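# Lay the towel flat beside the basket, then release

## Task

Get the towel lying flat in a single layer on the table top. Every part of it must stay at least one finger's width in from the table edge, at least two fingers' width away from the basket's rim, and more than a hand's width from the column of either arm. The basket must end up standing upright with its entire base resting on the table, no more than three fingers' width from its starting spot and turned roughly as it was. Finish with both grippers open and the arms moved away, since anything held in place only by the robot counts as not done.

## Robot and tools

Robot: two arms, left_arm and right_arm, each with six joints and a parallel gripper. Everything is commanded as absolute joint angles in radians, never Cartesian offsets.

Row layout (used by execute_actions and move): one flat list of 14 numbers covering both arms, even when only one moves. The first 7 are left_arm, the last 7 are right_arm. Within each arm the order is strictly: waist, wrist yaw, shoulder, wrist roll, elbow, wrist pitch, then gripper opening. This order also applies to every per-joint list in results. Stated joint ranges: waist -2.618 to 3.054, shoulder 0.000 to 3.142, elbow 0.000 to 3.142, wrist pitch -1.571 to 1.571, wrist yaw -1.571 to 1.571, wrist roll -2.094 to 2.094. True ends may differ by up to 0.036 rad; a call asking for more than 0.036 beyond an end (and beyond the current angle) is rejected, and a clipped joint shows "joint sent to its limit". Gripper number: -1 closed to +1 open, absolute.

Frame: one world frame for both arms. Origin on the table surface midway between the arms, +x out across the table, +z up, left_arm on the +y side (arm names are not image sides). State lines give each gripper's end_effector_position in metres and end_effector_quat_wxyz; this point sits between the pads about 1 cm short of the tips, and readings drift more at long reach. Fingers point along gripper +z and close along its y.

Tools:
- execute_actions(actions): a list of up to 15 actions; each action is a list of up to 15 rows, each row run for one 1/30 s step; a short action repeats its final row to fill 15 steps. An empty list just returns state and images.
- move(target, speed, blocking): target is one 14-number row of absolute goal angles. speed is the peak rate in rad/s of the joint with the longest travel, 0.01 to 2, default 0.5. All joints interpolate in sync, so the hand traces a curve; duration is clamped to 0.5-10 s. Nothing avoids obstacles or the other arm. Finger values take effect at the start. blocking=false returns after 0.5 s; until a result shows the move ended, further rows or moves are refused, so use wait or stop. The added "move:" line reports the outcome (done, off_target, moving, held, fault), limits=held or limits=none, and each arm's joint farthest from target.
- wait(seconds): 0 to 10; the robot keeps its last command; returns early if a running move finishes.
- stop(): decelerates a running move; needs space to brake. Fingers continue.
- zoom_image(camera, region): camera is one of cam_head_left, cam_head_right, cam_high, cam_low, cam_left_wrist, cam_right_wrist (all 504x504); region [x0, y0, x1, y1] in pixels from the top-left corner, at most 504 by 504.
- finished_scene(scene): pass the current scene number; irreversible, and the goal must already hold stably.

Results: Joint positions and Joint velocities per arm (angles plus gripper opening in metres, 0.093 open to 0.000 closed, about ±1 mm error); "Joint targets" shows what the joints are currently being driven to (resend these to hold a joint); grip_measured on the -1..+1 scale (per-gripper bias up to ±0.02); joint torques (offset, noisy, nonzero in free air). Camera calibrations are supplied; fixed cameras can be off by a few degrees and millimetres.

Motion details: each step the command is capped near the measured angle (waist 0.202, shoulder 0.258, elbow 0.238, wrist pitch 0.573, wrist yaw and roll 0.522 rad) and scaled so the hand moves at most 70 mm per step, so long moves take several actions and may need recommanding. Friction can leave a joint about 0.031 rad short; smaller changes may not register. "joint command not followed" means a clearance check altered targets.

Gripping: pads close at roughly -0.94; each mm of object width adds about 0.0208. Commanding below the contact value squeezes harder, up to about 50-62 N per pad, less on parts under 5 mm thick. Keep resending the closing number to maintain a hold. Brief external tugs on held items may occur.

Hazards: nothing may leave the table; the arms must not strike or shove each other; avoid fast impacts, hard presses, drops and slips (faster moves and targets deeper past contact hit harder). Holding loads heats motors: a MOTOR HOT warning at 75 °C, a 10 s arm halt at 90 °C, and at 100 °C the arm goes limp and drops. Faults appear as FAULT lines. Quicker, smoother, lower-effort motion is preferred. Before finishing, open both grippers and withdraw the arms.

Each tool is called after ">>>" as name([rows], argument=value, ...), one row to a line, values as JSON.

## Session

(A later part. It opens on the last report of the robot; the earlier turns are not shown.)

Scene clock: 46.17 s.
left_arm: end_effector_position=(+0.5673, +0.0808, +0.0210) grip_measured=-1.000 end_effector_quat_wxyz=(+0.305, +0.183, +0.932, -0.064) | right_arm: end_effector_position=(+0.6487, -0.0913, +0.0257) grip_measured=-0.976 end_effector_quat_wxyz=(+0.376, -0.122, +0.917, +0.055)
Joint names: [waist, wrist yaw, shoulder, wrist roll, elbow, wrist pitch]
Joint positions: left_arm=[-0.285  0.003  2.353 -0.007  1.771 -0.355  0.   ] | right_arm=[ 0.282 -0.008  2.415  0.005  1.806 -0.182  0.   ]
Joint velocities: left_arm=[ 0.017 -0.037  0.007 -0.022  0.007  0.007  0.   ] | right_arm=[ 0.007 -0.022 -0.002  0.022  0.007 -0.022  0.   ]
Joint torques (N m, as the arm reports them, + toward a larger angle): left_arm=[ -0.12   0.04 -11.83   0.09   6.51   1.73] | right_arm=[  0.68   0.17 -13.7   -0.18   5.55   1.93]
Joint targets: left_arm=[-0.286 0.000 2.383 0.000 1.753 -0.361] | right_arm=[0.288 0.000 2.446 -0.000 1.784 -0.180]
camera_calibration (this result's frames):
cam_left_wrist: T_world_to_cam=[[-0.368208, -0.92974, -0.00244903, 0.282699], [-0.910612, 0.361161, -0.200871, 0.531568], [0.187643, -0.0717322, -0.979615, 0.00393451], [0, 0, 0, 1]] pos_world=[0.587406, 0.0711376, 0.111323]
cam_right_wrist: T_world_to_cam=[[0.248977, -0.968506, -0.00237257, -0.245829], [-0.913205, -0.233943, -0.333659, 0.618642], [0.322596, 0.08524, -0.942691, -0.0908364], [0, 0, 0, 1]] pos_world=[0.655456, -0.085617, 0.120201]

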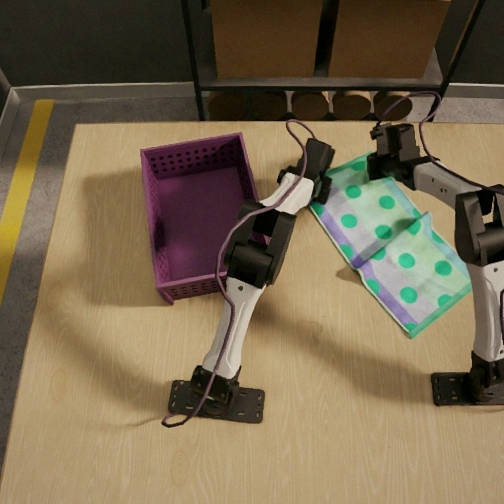

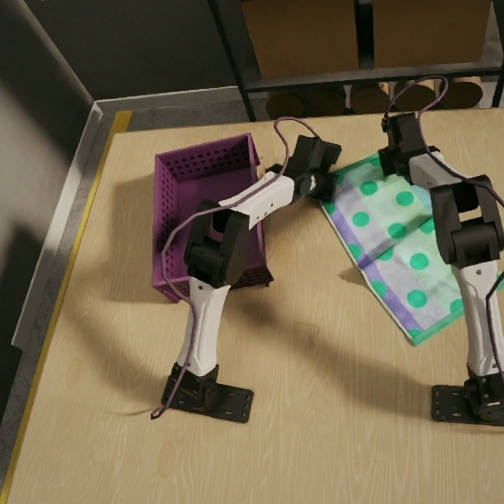

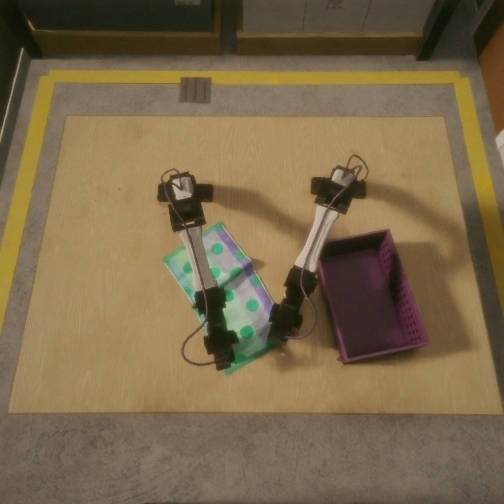

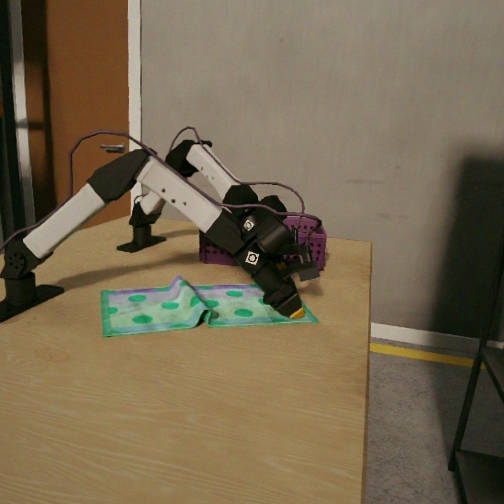

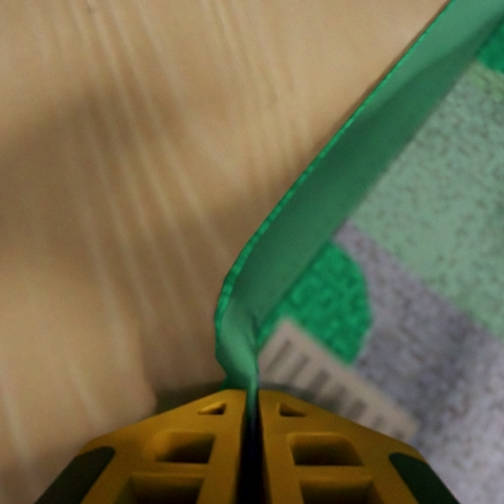

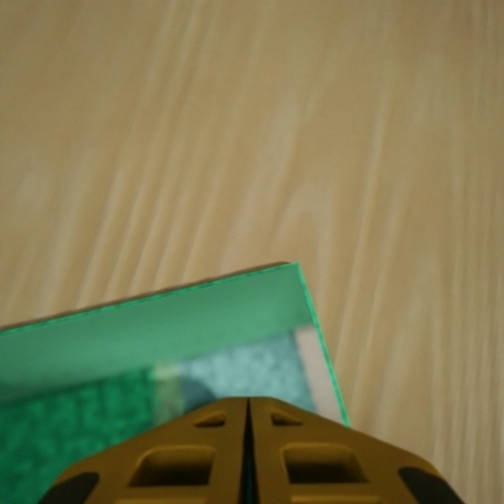

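>>> execute_actions([
  [[-0.282,0,2.375,0,1.77,-0.363,-1,0.289,0,2.45,0,1.80,-0.185,-1],[-0.278,0,2.365,0,1.785,-0.365,-1,0.29,0,2.456,0,1.82,-0.19,-1]],
  [[-0.276,0,2.368,0,1.791,-0.368,-1,0.291,0,2.463,0,1.831,-0.19,-1],
[-0.275,0,2.370,0,1.797,-0.372,-1,0.292,0,2.469,0,1.841,-0.191,-1],
[-0.273,0,2.373,0,1.803,-0.375,-1,0.292,0,2.476,0,1.852,-0.191,-1],
[-0.272,0,2.376,0,1.809,-0.379,-1,0.293,0,2.483,0,1.863,-0.192,-1],
[-0.270,0,2.379,0,1.815,-0.382,-1,0.294,0,2.489,0,1.873,-0.192,-1],
[-0.268,0,2.381,0,1.821,-0.386,-1,0.295,0,2.496,0,1.884,-0.193,-1],
[-0.267,0,2.384,0,1.827,-0.389,-1,0.296,0,2.502,0,1.894,-0.193,-1],
[-0.265,0,2.387,0,1.832,-0.393,-1,0.297,0,2.509,0,1.905,-0.194,-1],
[-0.264,0,2.390,0,1.838,-0.396,-1,0.297,0,2.516,0,1.916,-0.194,-1],
[-0.262,0,2.392,0,1.844,-0.400,-1,0.298,0,2.522,0,1.926,-0.195,-1],
[-0.260,0,2.395,0,1.850,-0.403,-1,0.299,0,2.529,0,1.937,-0.195,-1],
[-0.259,0,2.398,0,1.856,-0.407,-1,0.300,0,2.536,0,1.948,-0.196,-1],
[-0.257,0,2.400,0,1.862,-0.410,-1,0.301,0,2.542,0,1.958,-0.196,-1],
[-0.256,0,2.403,0,1.868,-0.414,-1,0.302,0,2.549,0,1.969,-0.197,-1],
[-0.254,0,2.406,0,1.874,-0.417,-1,0.302,0,2.555,0,1.979,-0.197,-1]],
  [[-0.254,0,2.406,0,1.874,-0.417,-1,0.302,0,2.555,0,1.979,-0.197,-1]],
])

Scene clock: 50.07 s.
left_arm: end_effector_position=(+0.5864, +0.0876, +0.0333) grip_measured=-1.000 end_effector_quat_wxyz=(+0.318, +0.172, +0.930, -0.062) | right_arm: end_effector_position=(+0.6771, -0.0772, +0.0261) grip_measured=-0.976 end_effector_quat_wxyz=(+0.401, -0.125, +0.905, +0.059)
Joint names: [waist, wrist yaw, shoulder, wrist roll, elbow, wrist pitch]
Joint positions: left_arm=[-0.262  0.003  2.383 -0.007  1.861 -0.388  0.   ] | right_arm=[ 0.292 -0.005  2.521  0.005  1.965 -0.18   0.   ]
Joint velocities: left_arm=[-0.002 -0.037 -0.007 -0.022  0.007 -0.022  0.   ] | right_arm=[ 0.007  0.037  0.007  0.051 -0.007  0.037  0.   ]
Joint torques (N m, as the arm reports them, + toward a larger angle): left_arm=[  0.61   0.03 -12.58   0.08   9.06   1.48] | right_arm=[  1.04   0.13 -14.34  -0.18   8.12   1.83]
Joint targets: left_arm=[-0.254 0.000 2.406 -0.000 1.874 -0.417] | right_arm=[0.302 -0.000 2.555 0.000 1.979 -0.197]
camera_calibration (this result's frames):
cam_left_wrist: T_world_to_cam=[[-0.347136, -0.937813, -0.00201965, 0.28438], [-0.913265, 0.338537, -0.226581, 0.553428], [0.213174, -0.0768097, -0.97399, -0.00179108], [0, 0, 0, 1]] pos_world=[0.604527, 0.0792015, 0.124226]
cam_right_wrist: T_world_to_cam=[[0.256628, -0.96651, -0.000916676, -0.24425], [-0.892121, -0.236512, -0.384944, 0.634843], [0.371835, 0.0996054, -0.922939, -0.133614], [0, 0, 0, 1]] pos_world=[0.678721, -0.0726137, 0.120838]

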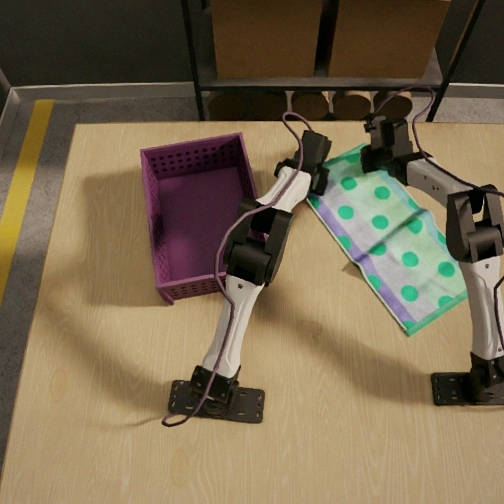

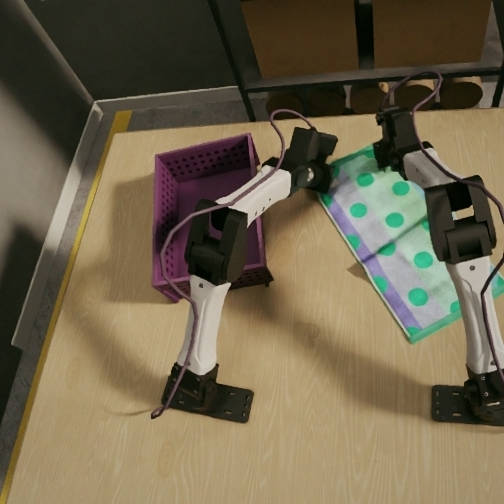

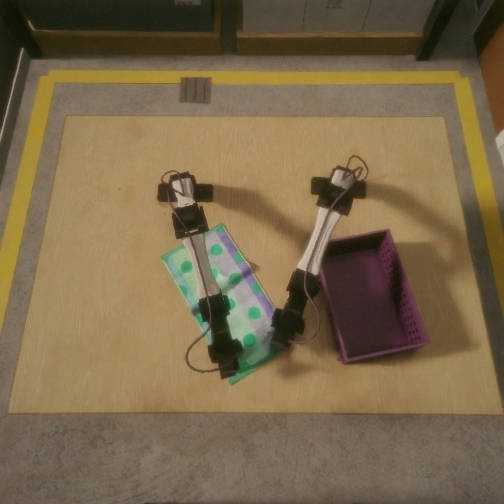

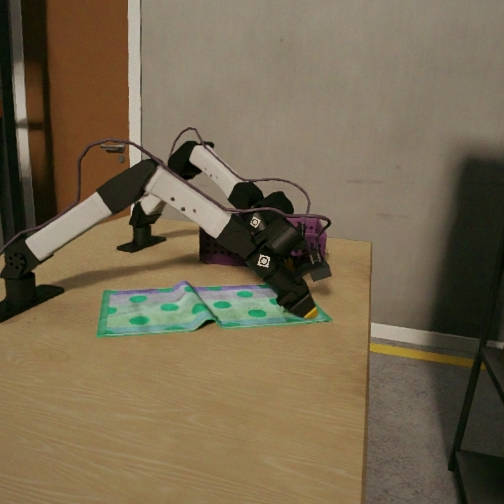

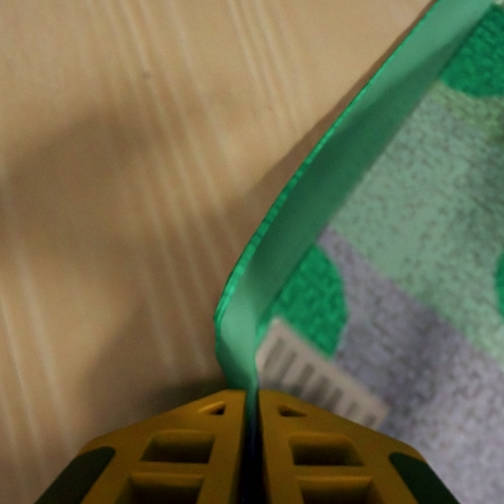

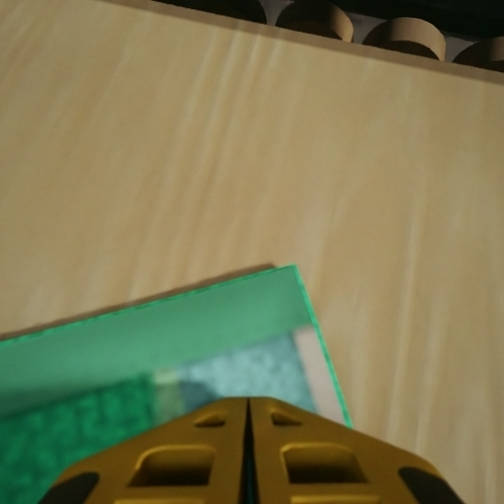

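>>> execute_actions([
  [[-0.251,0,2.411,0,1.882,-0.420,-1,0.303,0,2.562,0,1.990,-0.198,-1],
[-0.249,0,2.415,0,1.889,-0.422,-1,0.304,0,2.568,0,2.000,-0.198,-1],
[-0.246,0,2.420,0,1.897,-0.425,-1,0.305,0,2.575,0,2.011,-0.199,-1],
[-0.244,0,2.425,0,1.904,-0.428,-1,0.306,0,2.582,0,2.022,-0.199,-1],
[-0.241,0,2.429,0,1.912,-0.431,-1,0.306,0,2.588,0,2.032,-0.200,-1],
[-0.239,0,2.434,0,1.920,-0.433,-1,0.307,0,2.595,0,2.043,-0.200,-1],
[-0.236,0,2.439,0,1.927,-0.436,-1,0.308,0,2.602,0,2.054,-0.201,-1],
[-0.234,0,2.443,0,1.935,-0.439,-1,0.309,0,2.608,0,2.064,-0.201,-1],
[-0.231,0,2.448,0,1.942,-0.442,-1,0.310,0,2.615,0,2.075,-0.202,-1],
[-0.229,0,2.453,0,1.950,-0.444,-1,0.311,0,2.622,0,2.086,-0.202,-1],
[-0.226,0,2.457,0,1.958,-0.447,-1,0.312,0,2.628,0,2.096,-0.203,-1],
[-0.224,0,2.462,0,1.965,-0.450,-1,0.312,0,2.635,0,2.107,-0.203,-1],
[-0.221,0,2.467,0,1.973,-0.452,-1,0.313,0,2.642,0,2.118,-0.204,-1],
[-0.219,0,2.471,0,1.980,-0.455,-1,0.314,0,2.648,0,2.128,-0.204,-1],
[-0.216,0,2.476,0,1.988,-0.458,-1,0.315,0,2.655,0,2.139,-0.205,-1]],
  [[-0.216,0,2.476,0,1.988,-0.458,-1,0.315,0,2.655,0,2.139,-0.205,-1]],
])

Scene clock: 51.90 s.
left_arm: end_effector_position=(+0.6084, +0.1038, +0.0299) grip_measured=-1.000 end_effector_quat_wxyz=(+0.319, +0.155, +0.933, -0.056) | right_arm: end_effector_position=(+0.7005, -0.0617, +0.0271) grip_measured=-0.976 end_effector_quat_wxyz=(+0.424, -0.129, +0.894, +0.065)
Joint names: [waist, wrist yaw, shoulder, wrist roll, elbow, wrist pitch]
Joint positions: left_arm=[-0.225  0.003  2.453 -0.007  1.974 -0.431  0.   ] | right_arm=[ 0.305 -0.004  2.623  0.005  2.125 -0.186  0.   ]
Joint velocities: left_arm=[-0.012  0.022  0.007 -0.066 -0.002 -0.022  0.   ] | right_arm=[-0.002 -0.081  0.007  0.007 -0.002 -0.007  0.   ]
Joint torques (N m, as the arm reports them, + toward a larger angle): left_arm=[  0.48   0.03 -13.11   0.08   9.19   1.51] | right_arm=[  1.08   0.12 -15.23  -0.18   8.3    1.87]
Joint targets: left_arm=[-0.216 0.000 2.476 0.000 1.988 -0.458] | right_arm=[0.315 -0.000 2.655 0.000 2.139 -0.205]
camera_calibration (this result's frames):
cam_left_wrist: T_world_to_cam=[[-0.311842, -0.950132, -0.00202589, 0.287023], [-0.925362, 0.304195, -0.226209, 0.57812], [0.215545, -0.0686669, -0.974077, -0.0108622], [0, 0, 0, 1]] pos_world=[0.626817, 0.0961029, 0.120777]
cam_right_wrist: T_world_to_cam=[[0.268274, -0.963342, -0.00136839, -0.243275], [-0.86868, -0.241298, -0.432632, 0.644409], [0.416442, 0.117253, -0.90157, -0.173696], [0, 0, 0, 1]] pos_world=[0.697384, -0.0584958, 0.12186]

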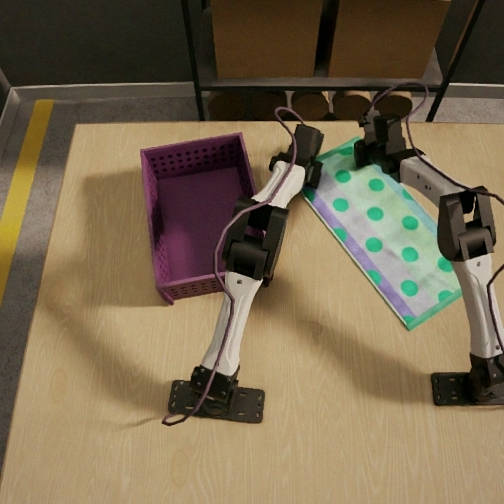

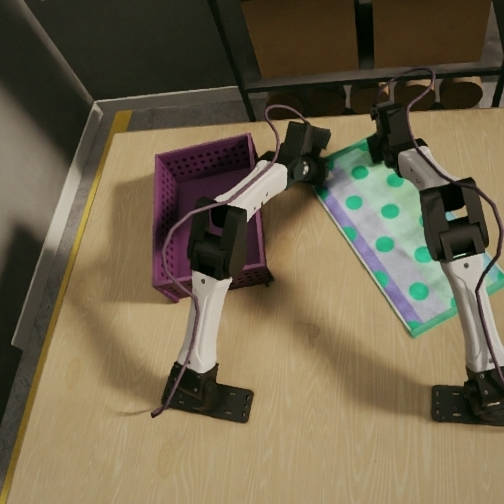

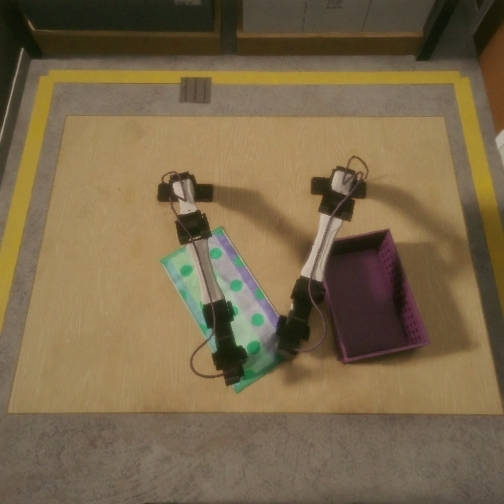

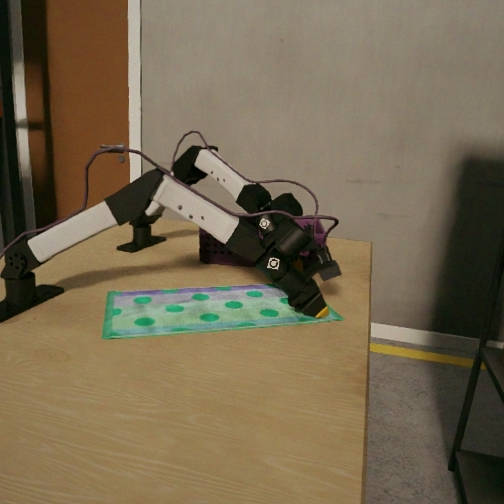

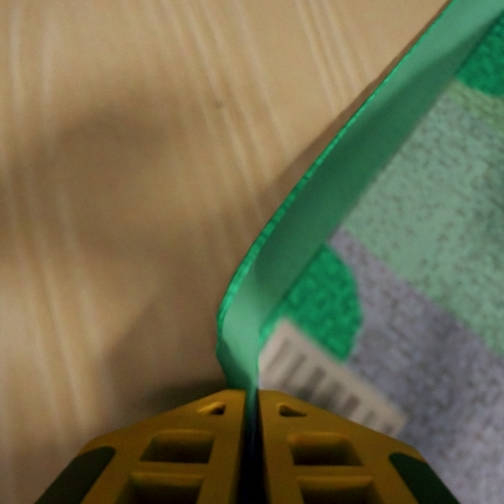

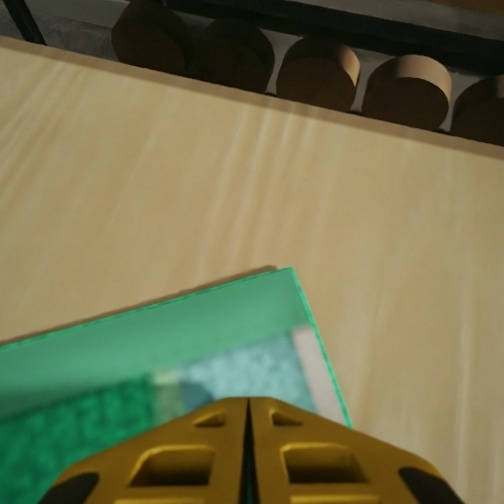

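>>> execute_actions([
  [[-0.216,0,2.476,0,1.988,-0.458,-0.6,0.315,0,2.64,0,2.139,-0.2,-1],[-0.216,0,2.476,0,1.988,-0.458,-0.6,0.315,0,2.63,0,2.139,-0.195,-1],[-0.216,0,2.476,0,1.988,-0.458,-0.6,0.315,0,2.62,0,2.139,-0.19,-1],[-0.216,0,2.476,0,1.988,-0.458,-0.6,0.315,0,2.61,0,2.139,-0.19,-1],[-0.216,0,2.476,0,1.988,-0.458,-0.5,0.315,0,2.60,0,2.139,-0.19,-1],[-0.216,0,2.476,0,1.988,-0.458,-0.4,0.315,0,2.595,0,2.139,-0.19,-1],[-0.216,0,2.476,0,1.988,-0.458,-0.3,0.315,0,2.59,0,2.139,-0.19,-1],[-0.216,0,2.476,0,1.988,-0.458,-0.2,0.315,0,2.585,0,2.139,-0.19,-1],[-0.216,0,2.476,0,1.988,-0.458,0.0,0.315,0,2.58,0,2.139,-0.19,-1]],
  [[-0.216,0,2.476,0,1.988,-0.458,0.8,0.315,0,2.58,0,2.139,-0.19,-1]],
])

Scene clock: 53.30 s.
left_arm: end_effector_position=(+0.6076, +0.1041, +0.0292) grip_measured=+0.798 end_effector_quat_wxyz=(+0.317, +0.155, +0.934, -0.056) | right_arm: end_effector_position=(+0.7028, -0.0610, +0.0480) grip_measured=-0.976 end_effector_quat_wxyz=(+0.438, -0.128, +0.887, +0.067)
Joint names: [waist, wrist yaw, shoulder, wrist roll, elbow, wrist pitch]
Joint positions: left_arm=[-0.225  0.003  2.453 -0.006  1.974 -0.435  0.083] | right_arm=[ 0.305 -0.004  2.591  0.005  2.125 -0.186  0.   ]
Joint velocities: left_arm=[-0.007 -0.081  0.002  0.007 -0.002  0.022  0.001] | right_arm=[-0.007  0.007 -0.012 -0.051  0.027 -0.037  0.   ]
Joint torques (N m, as the arm reports them, + toward a larger angle): left_arm=[  0.55   0.03 -13.07   0.08   9.18   1.55] | right_arm=[  1.05   0.12 -18.88  -0.19   8.31   2.05]
Joint targets: left_arm=[-0.216 0.000 2.476 0.000 1.988 -0.458] | right_arm=[0.315 0.000 2.580 0.000 2.139 -0.190]
camera_calibration (this result's frames):
cam_left_wrist: T_world_to_cam=[[-0.312137, -0.950034, -0.00232702, 0.287213], [-0.926142, 0.304831, -0.222125, 0.577483], [0.211736, -0.0671784, -0.975015, -0.00909918], [0, 0, 0, 1]] pos_world=[0.626408, 0.0962159, 0.12007]
cam_right_wrist: T_world_to_cam=[[0.268324, -0.963327, -0.00194349, -0.243209], [-0.855292, -0.237303, -0.460612, 0.647745], [0.443259, 0.125256, -0.887599, -0.174896], [0, 0, 0, 1]] pos_world=[0.696794, -0.0586717, 0.142649]

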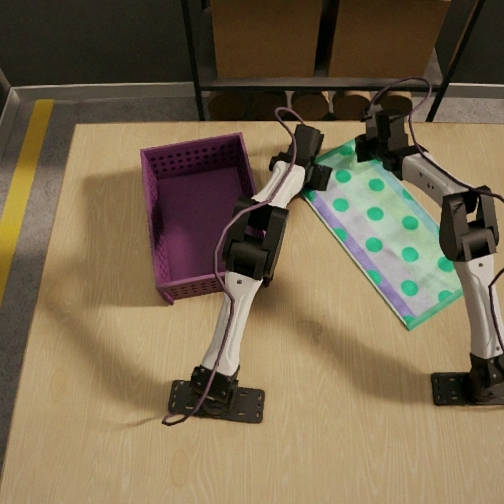

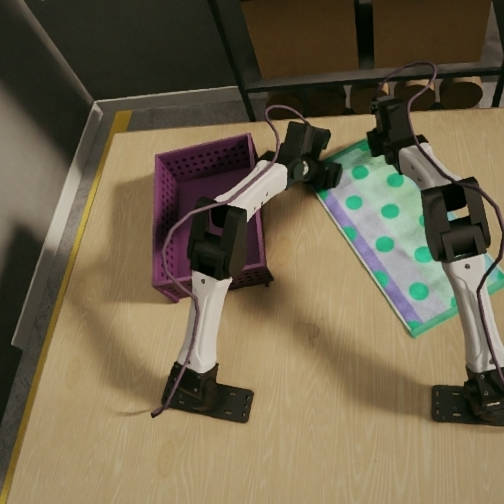

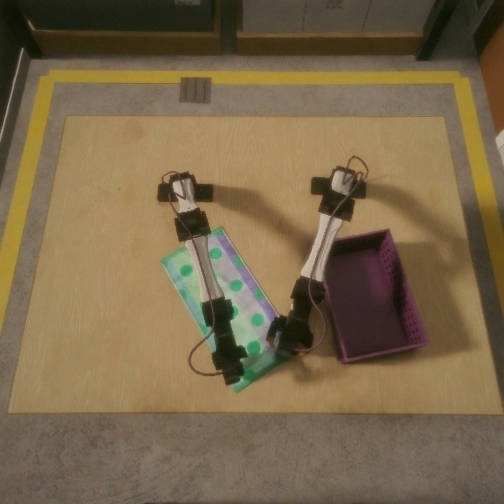

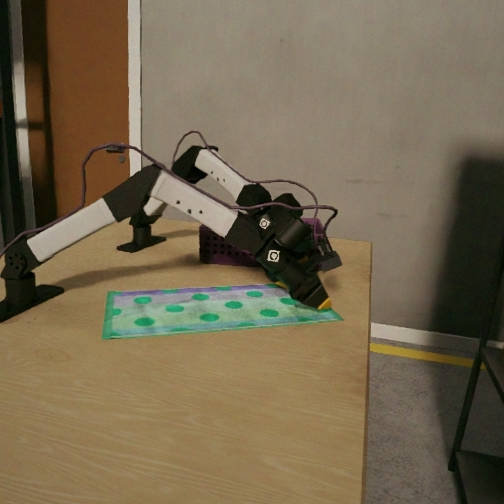

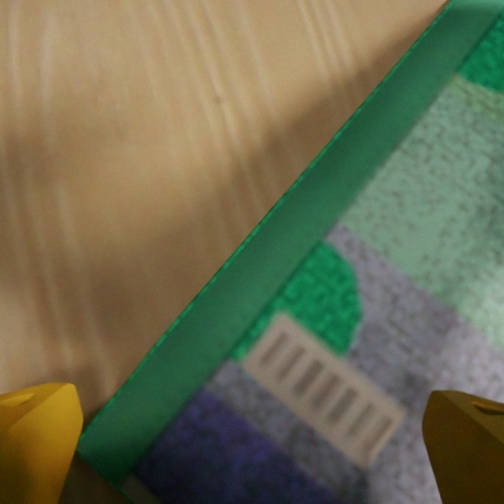

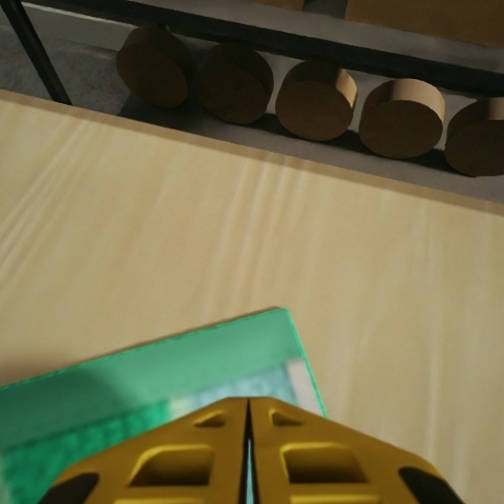

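>>> move(target=[-0.1, 0.0, 1.1, 0.0, 1.35, -0.9, 0.8, -0.3, 0.0, 1.1, 0.0, 1.35, -0.9, 0.5], speed=0.9)

>>> zoom_image(camera="cam_high", region=[120, 160, 380, 420])

>>> zoom_image(camera="cam_low", region=[80, 250, 380, 360])

Scene clock: 56.13 s.
left_arm: end_effector_position=(+0.3371, +0.2364, +0.3330) grip_measured=+0.798 end_effector_quat_wxyz=(+0.460, +0.095, +0.881, -0.053) | right_arm: end_effector_position=(+0.3527, -0.3527, +0.3294) grip_measured=+0.499 end_effector_quat_wxyz=(+0.451, +0.137, +0.879, -0.067)
Joint names: [waist, wrist yaw, shoulder, wrist roll, elbow, wrist pitch]
Joint positions: left_arm=[-0.111  0.003  1.102 -0.006  1.369 -0.876  0.083] | right_arm=[-0.291 -0.003  1.106  0.005  1.368 -0.887  0.069]
Joint velocities: left_arm=[-0.007 -0.037 -0.002 -0.051 -0.007  0.037  0.   ] | right_arm=[-0.007  0.022  0.022 -0.007  0.002 -0.022 -0.001]
Joint torques (N m, as the arm reports them, + toward a larger angle): left_arm=[ 0.67  0.03 -2.76  0.08  6.24  1.98] | right_arm=[-0.68  0.12 -3.41 -0.19  5.51  1.99]
Joint targets: left_arm=[-0.100 0.000 1.100 -0.000 1.350 -0.900] | right_arm=[-0.300 0.000 1.100 0.000 1.350 -0.900]
move: off_target (left_arm); limits=none; left_arm: farthest joint: the wrist pitch, 0.024 radians from its target (0.465 radians at the start); right_arm: farthest joint: the elbow, 0.018 radians from its target (0.775 radians at the start)
camera_calibration (this result's frames):
cam_left_wrist: T_world_to_cam=[[-0.201652, -0.979454, 0.00261508, 0.297306], [-0.845211, 0.172663, -0.505773, 0.452518], [0.494929, -0.1042, -0.862663, 0.22916], [0, 0, 0, 1]] pos_world=[0.329007, 0.236943, 0.425782]
cam_right_wrist: T_world_to_cam=[[-0.318796, -0.947821, -0.00223099, -0.21709], [-0.828462, 0.279792, -0.485147, 0.589681], [0.460457, -0.152815, -0.87443, 0.158082], [0, 0, 0, 1]] pos_world=[0.34653, -0.346593, 0.423829]

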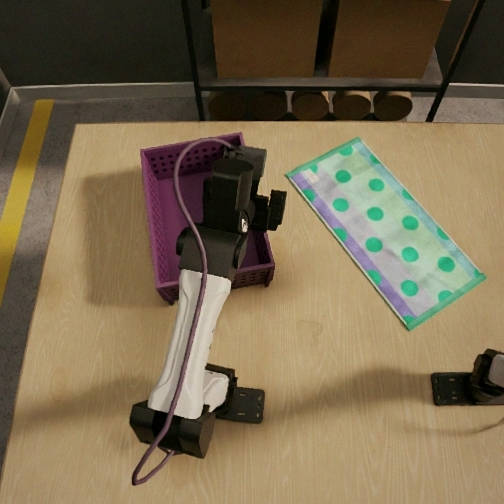

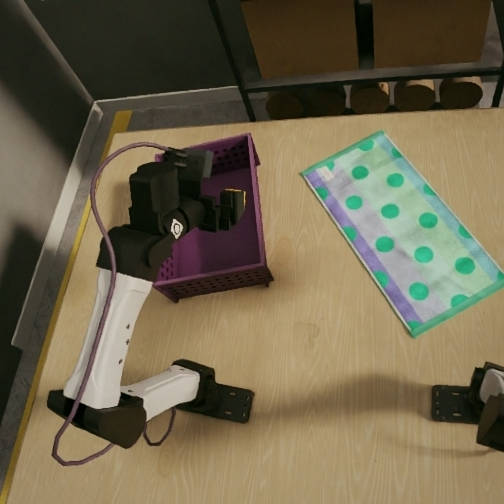

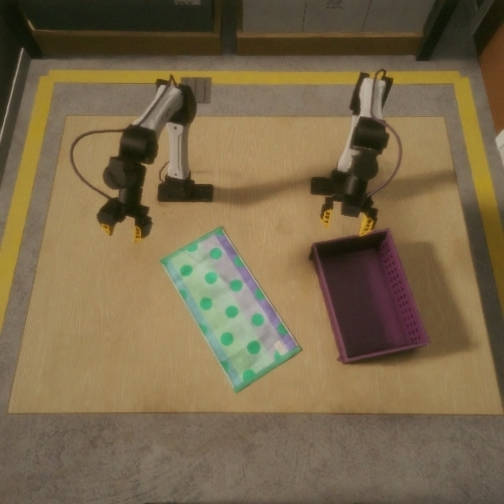

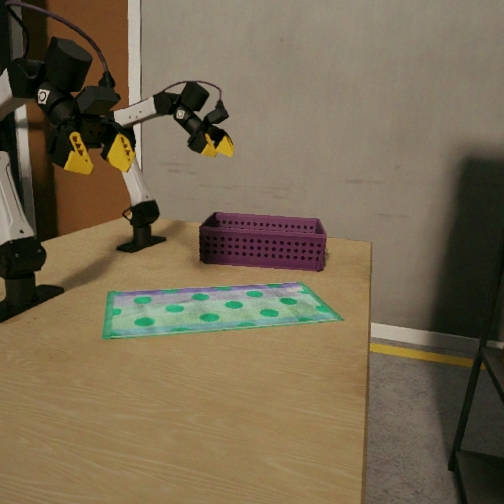

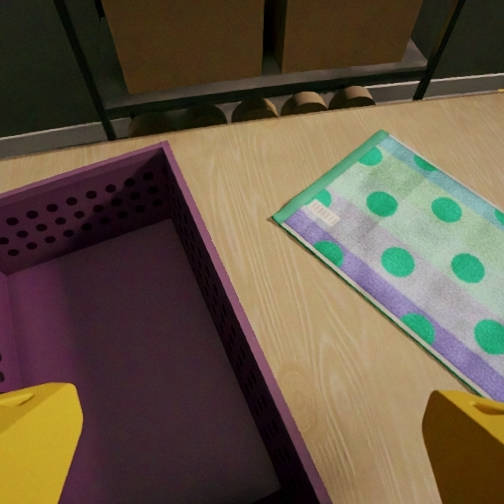

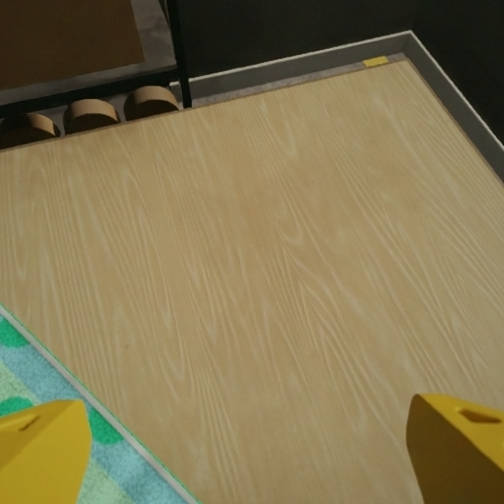

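Region (120, 160, 380, 420) of cam_high's 504x504 image, scaled by 1.938, with more detail than that image has.

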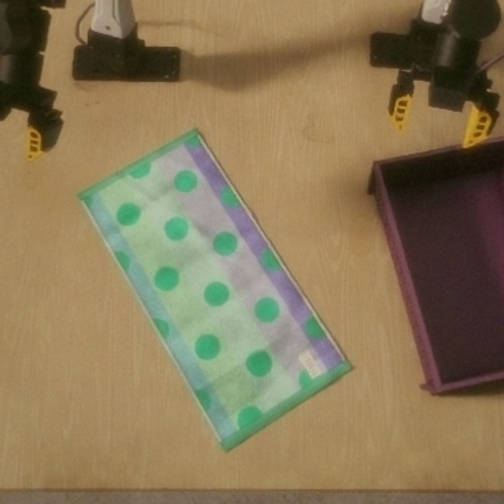

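Region (80, 250, 380, 360) of cam_low's 504x504 image, scaled by 1.680, with more detail than that image has; it fills the top 185 rows of this view, and the rest is white.

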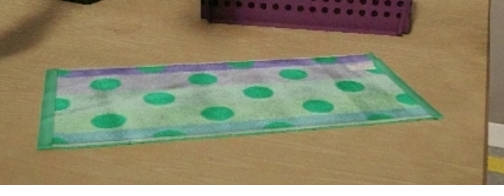

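>>> finished_scene(scene=1)

The scene is finished: the task was done.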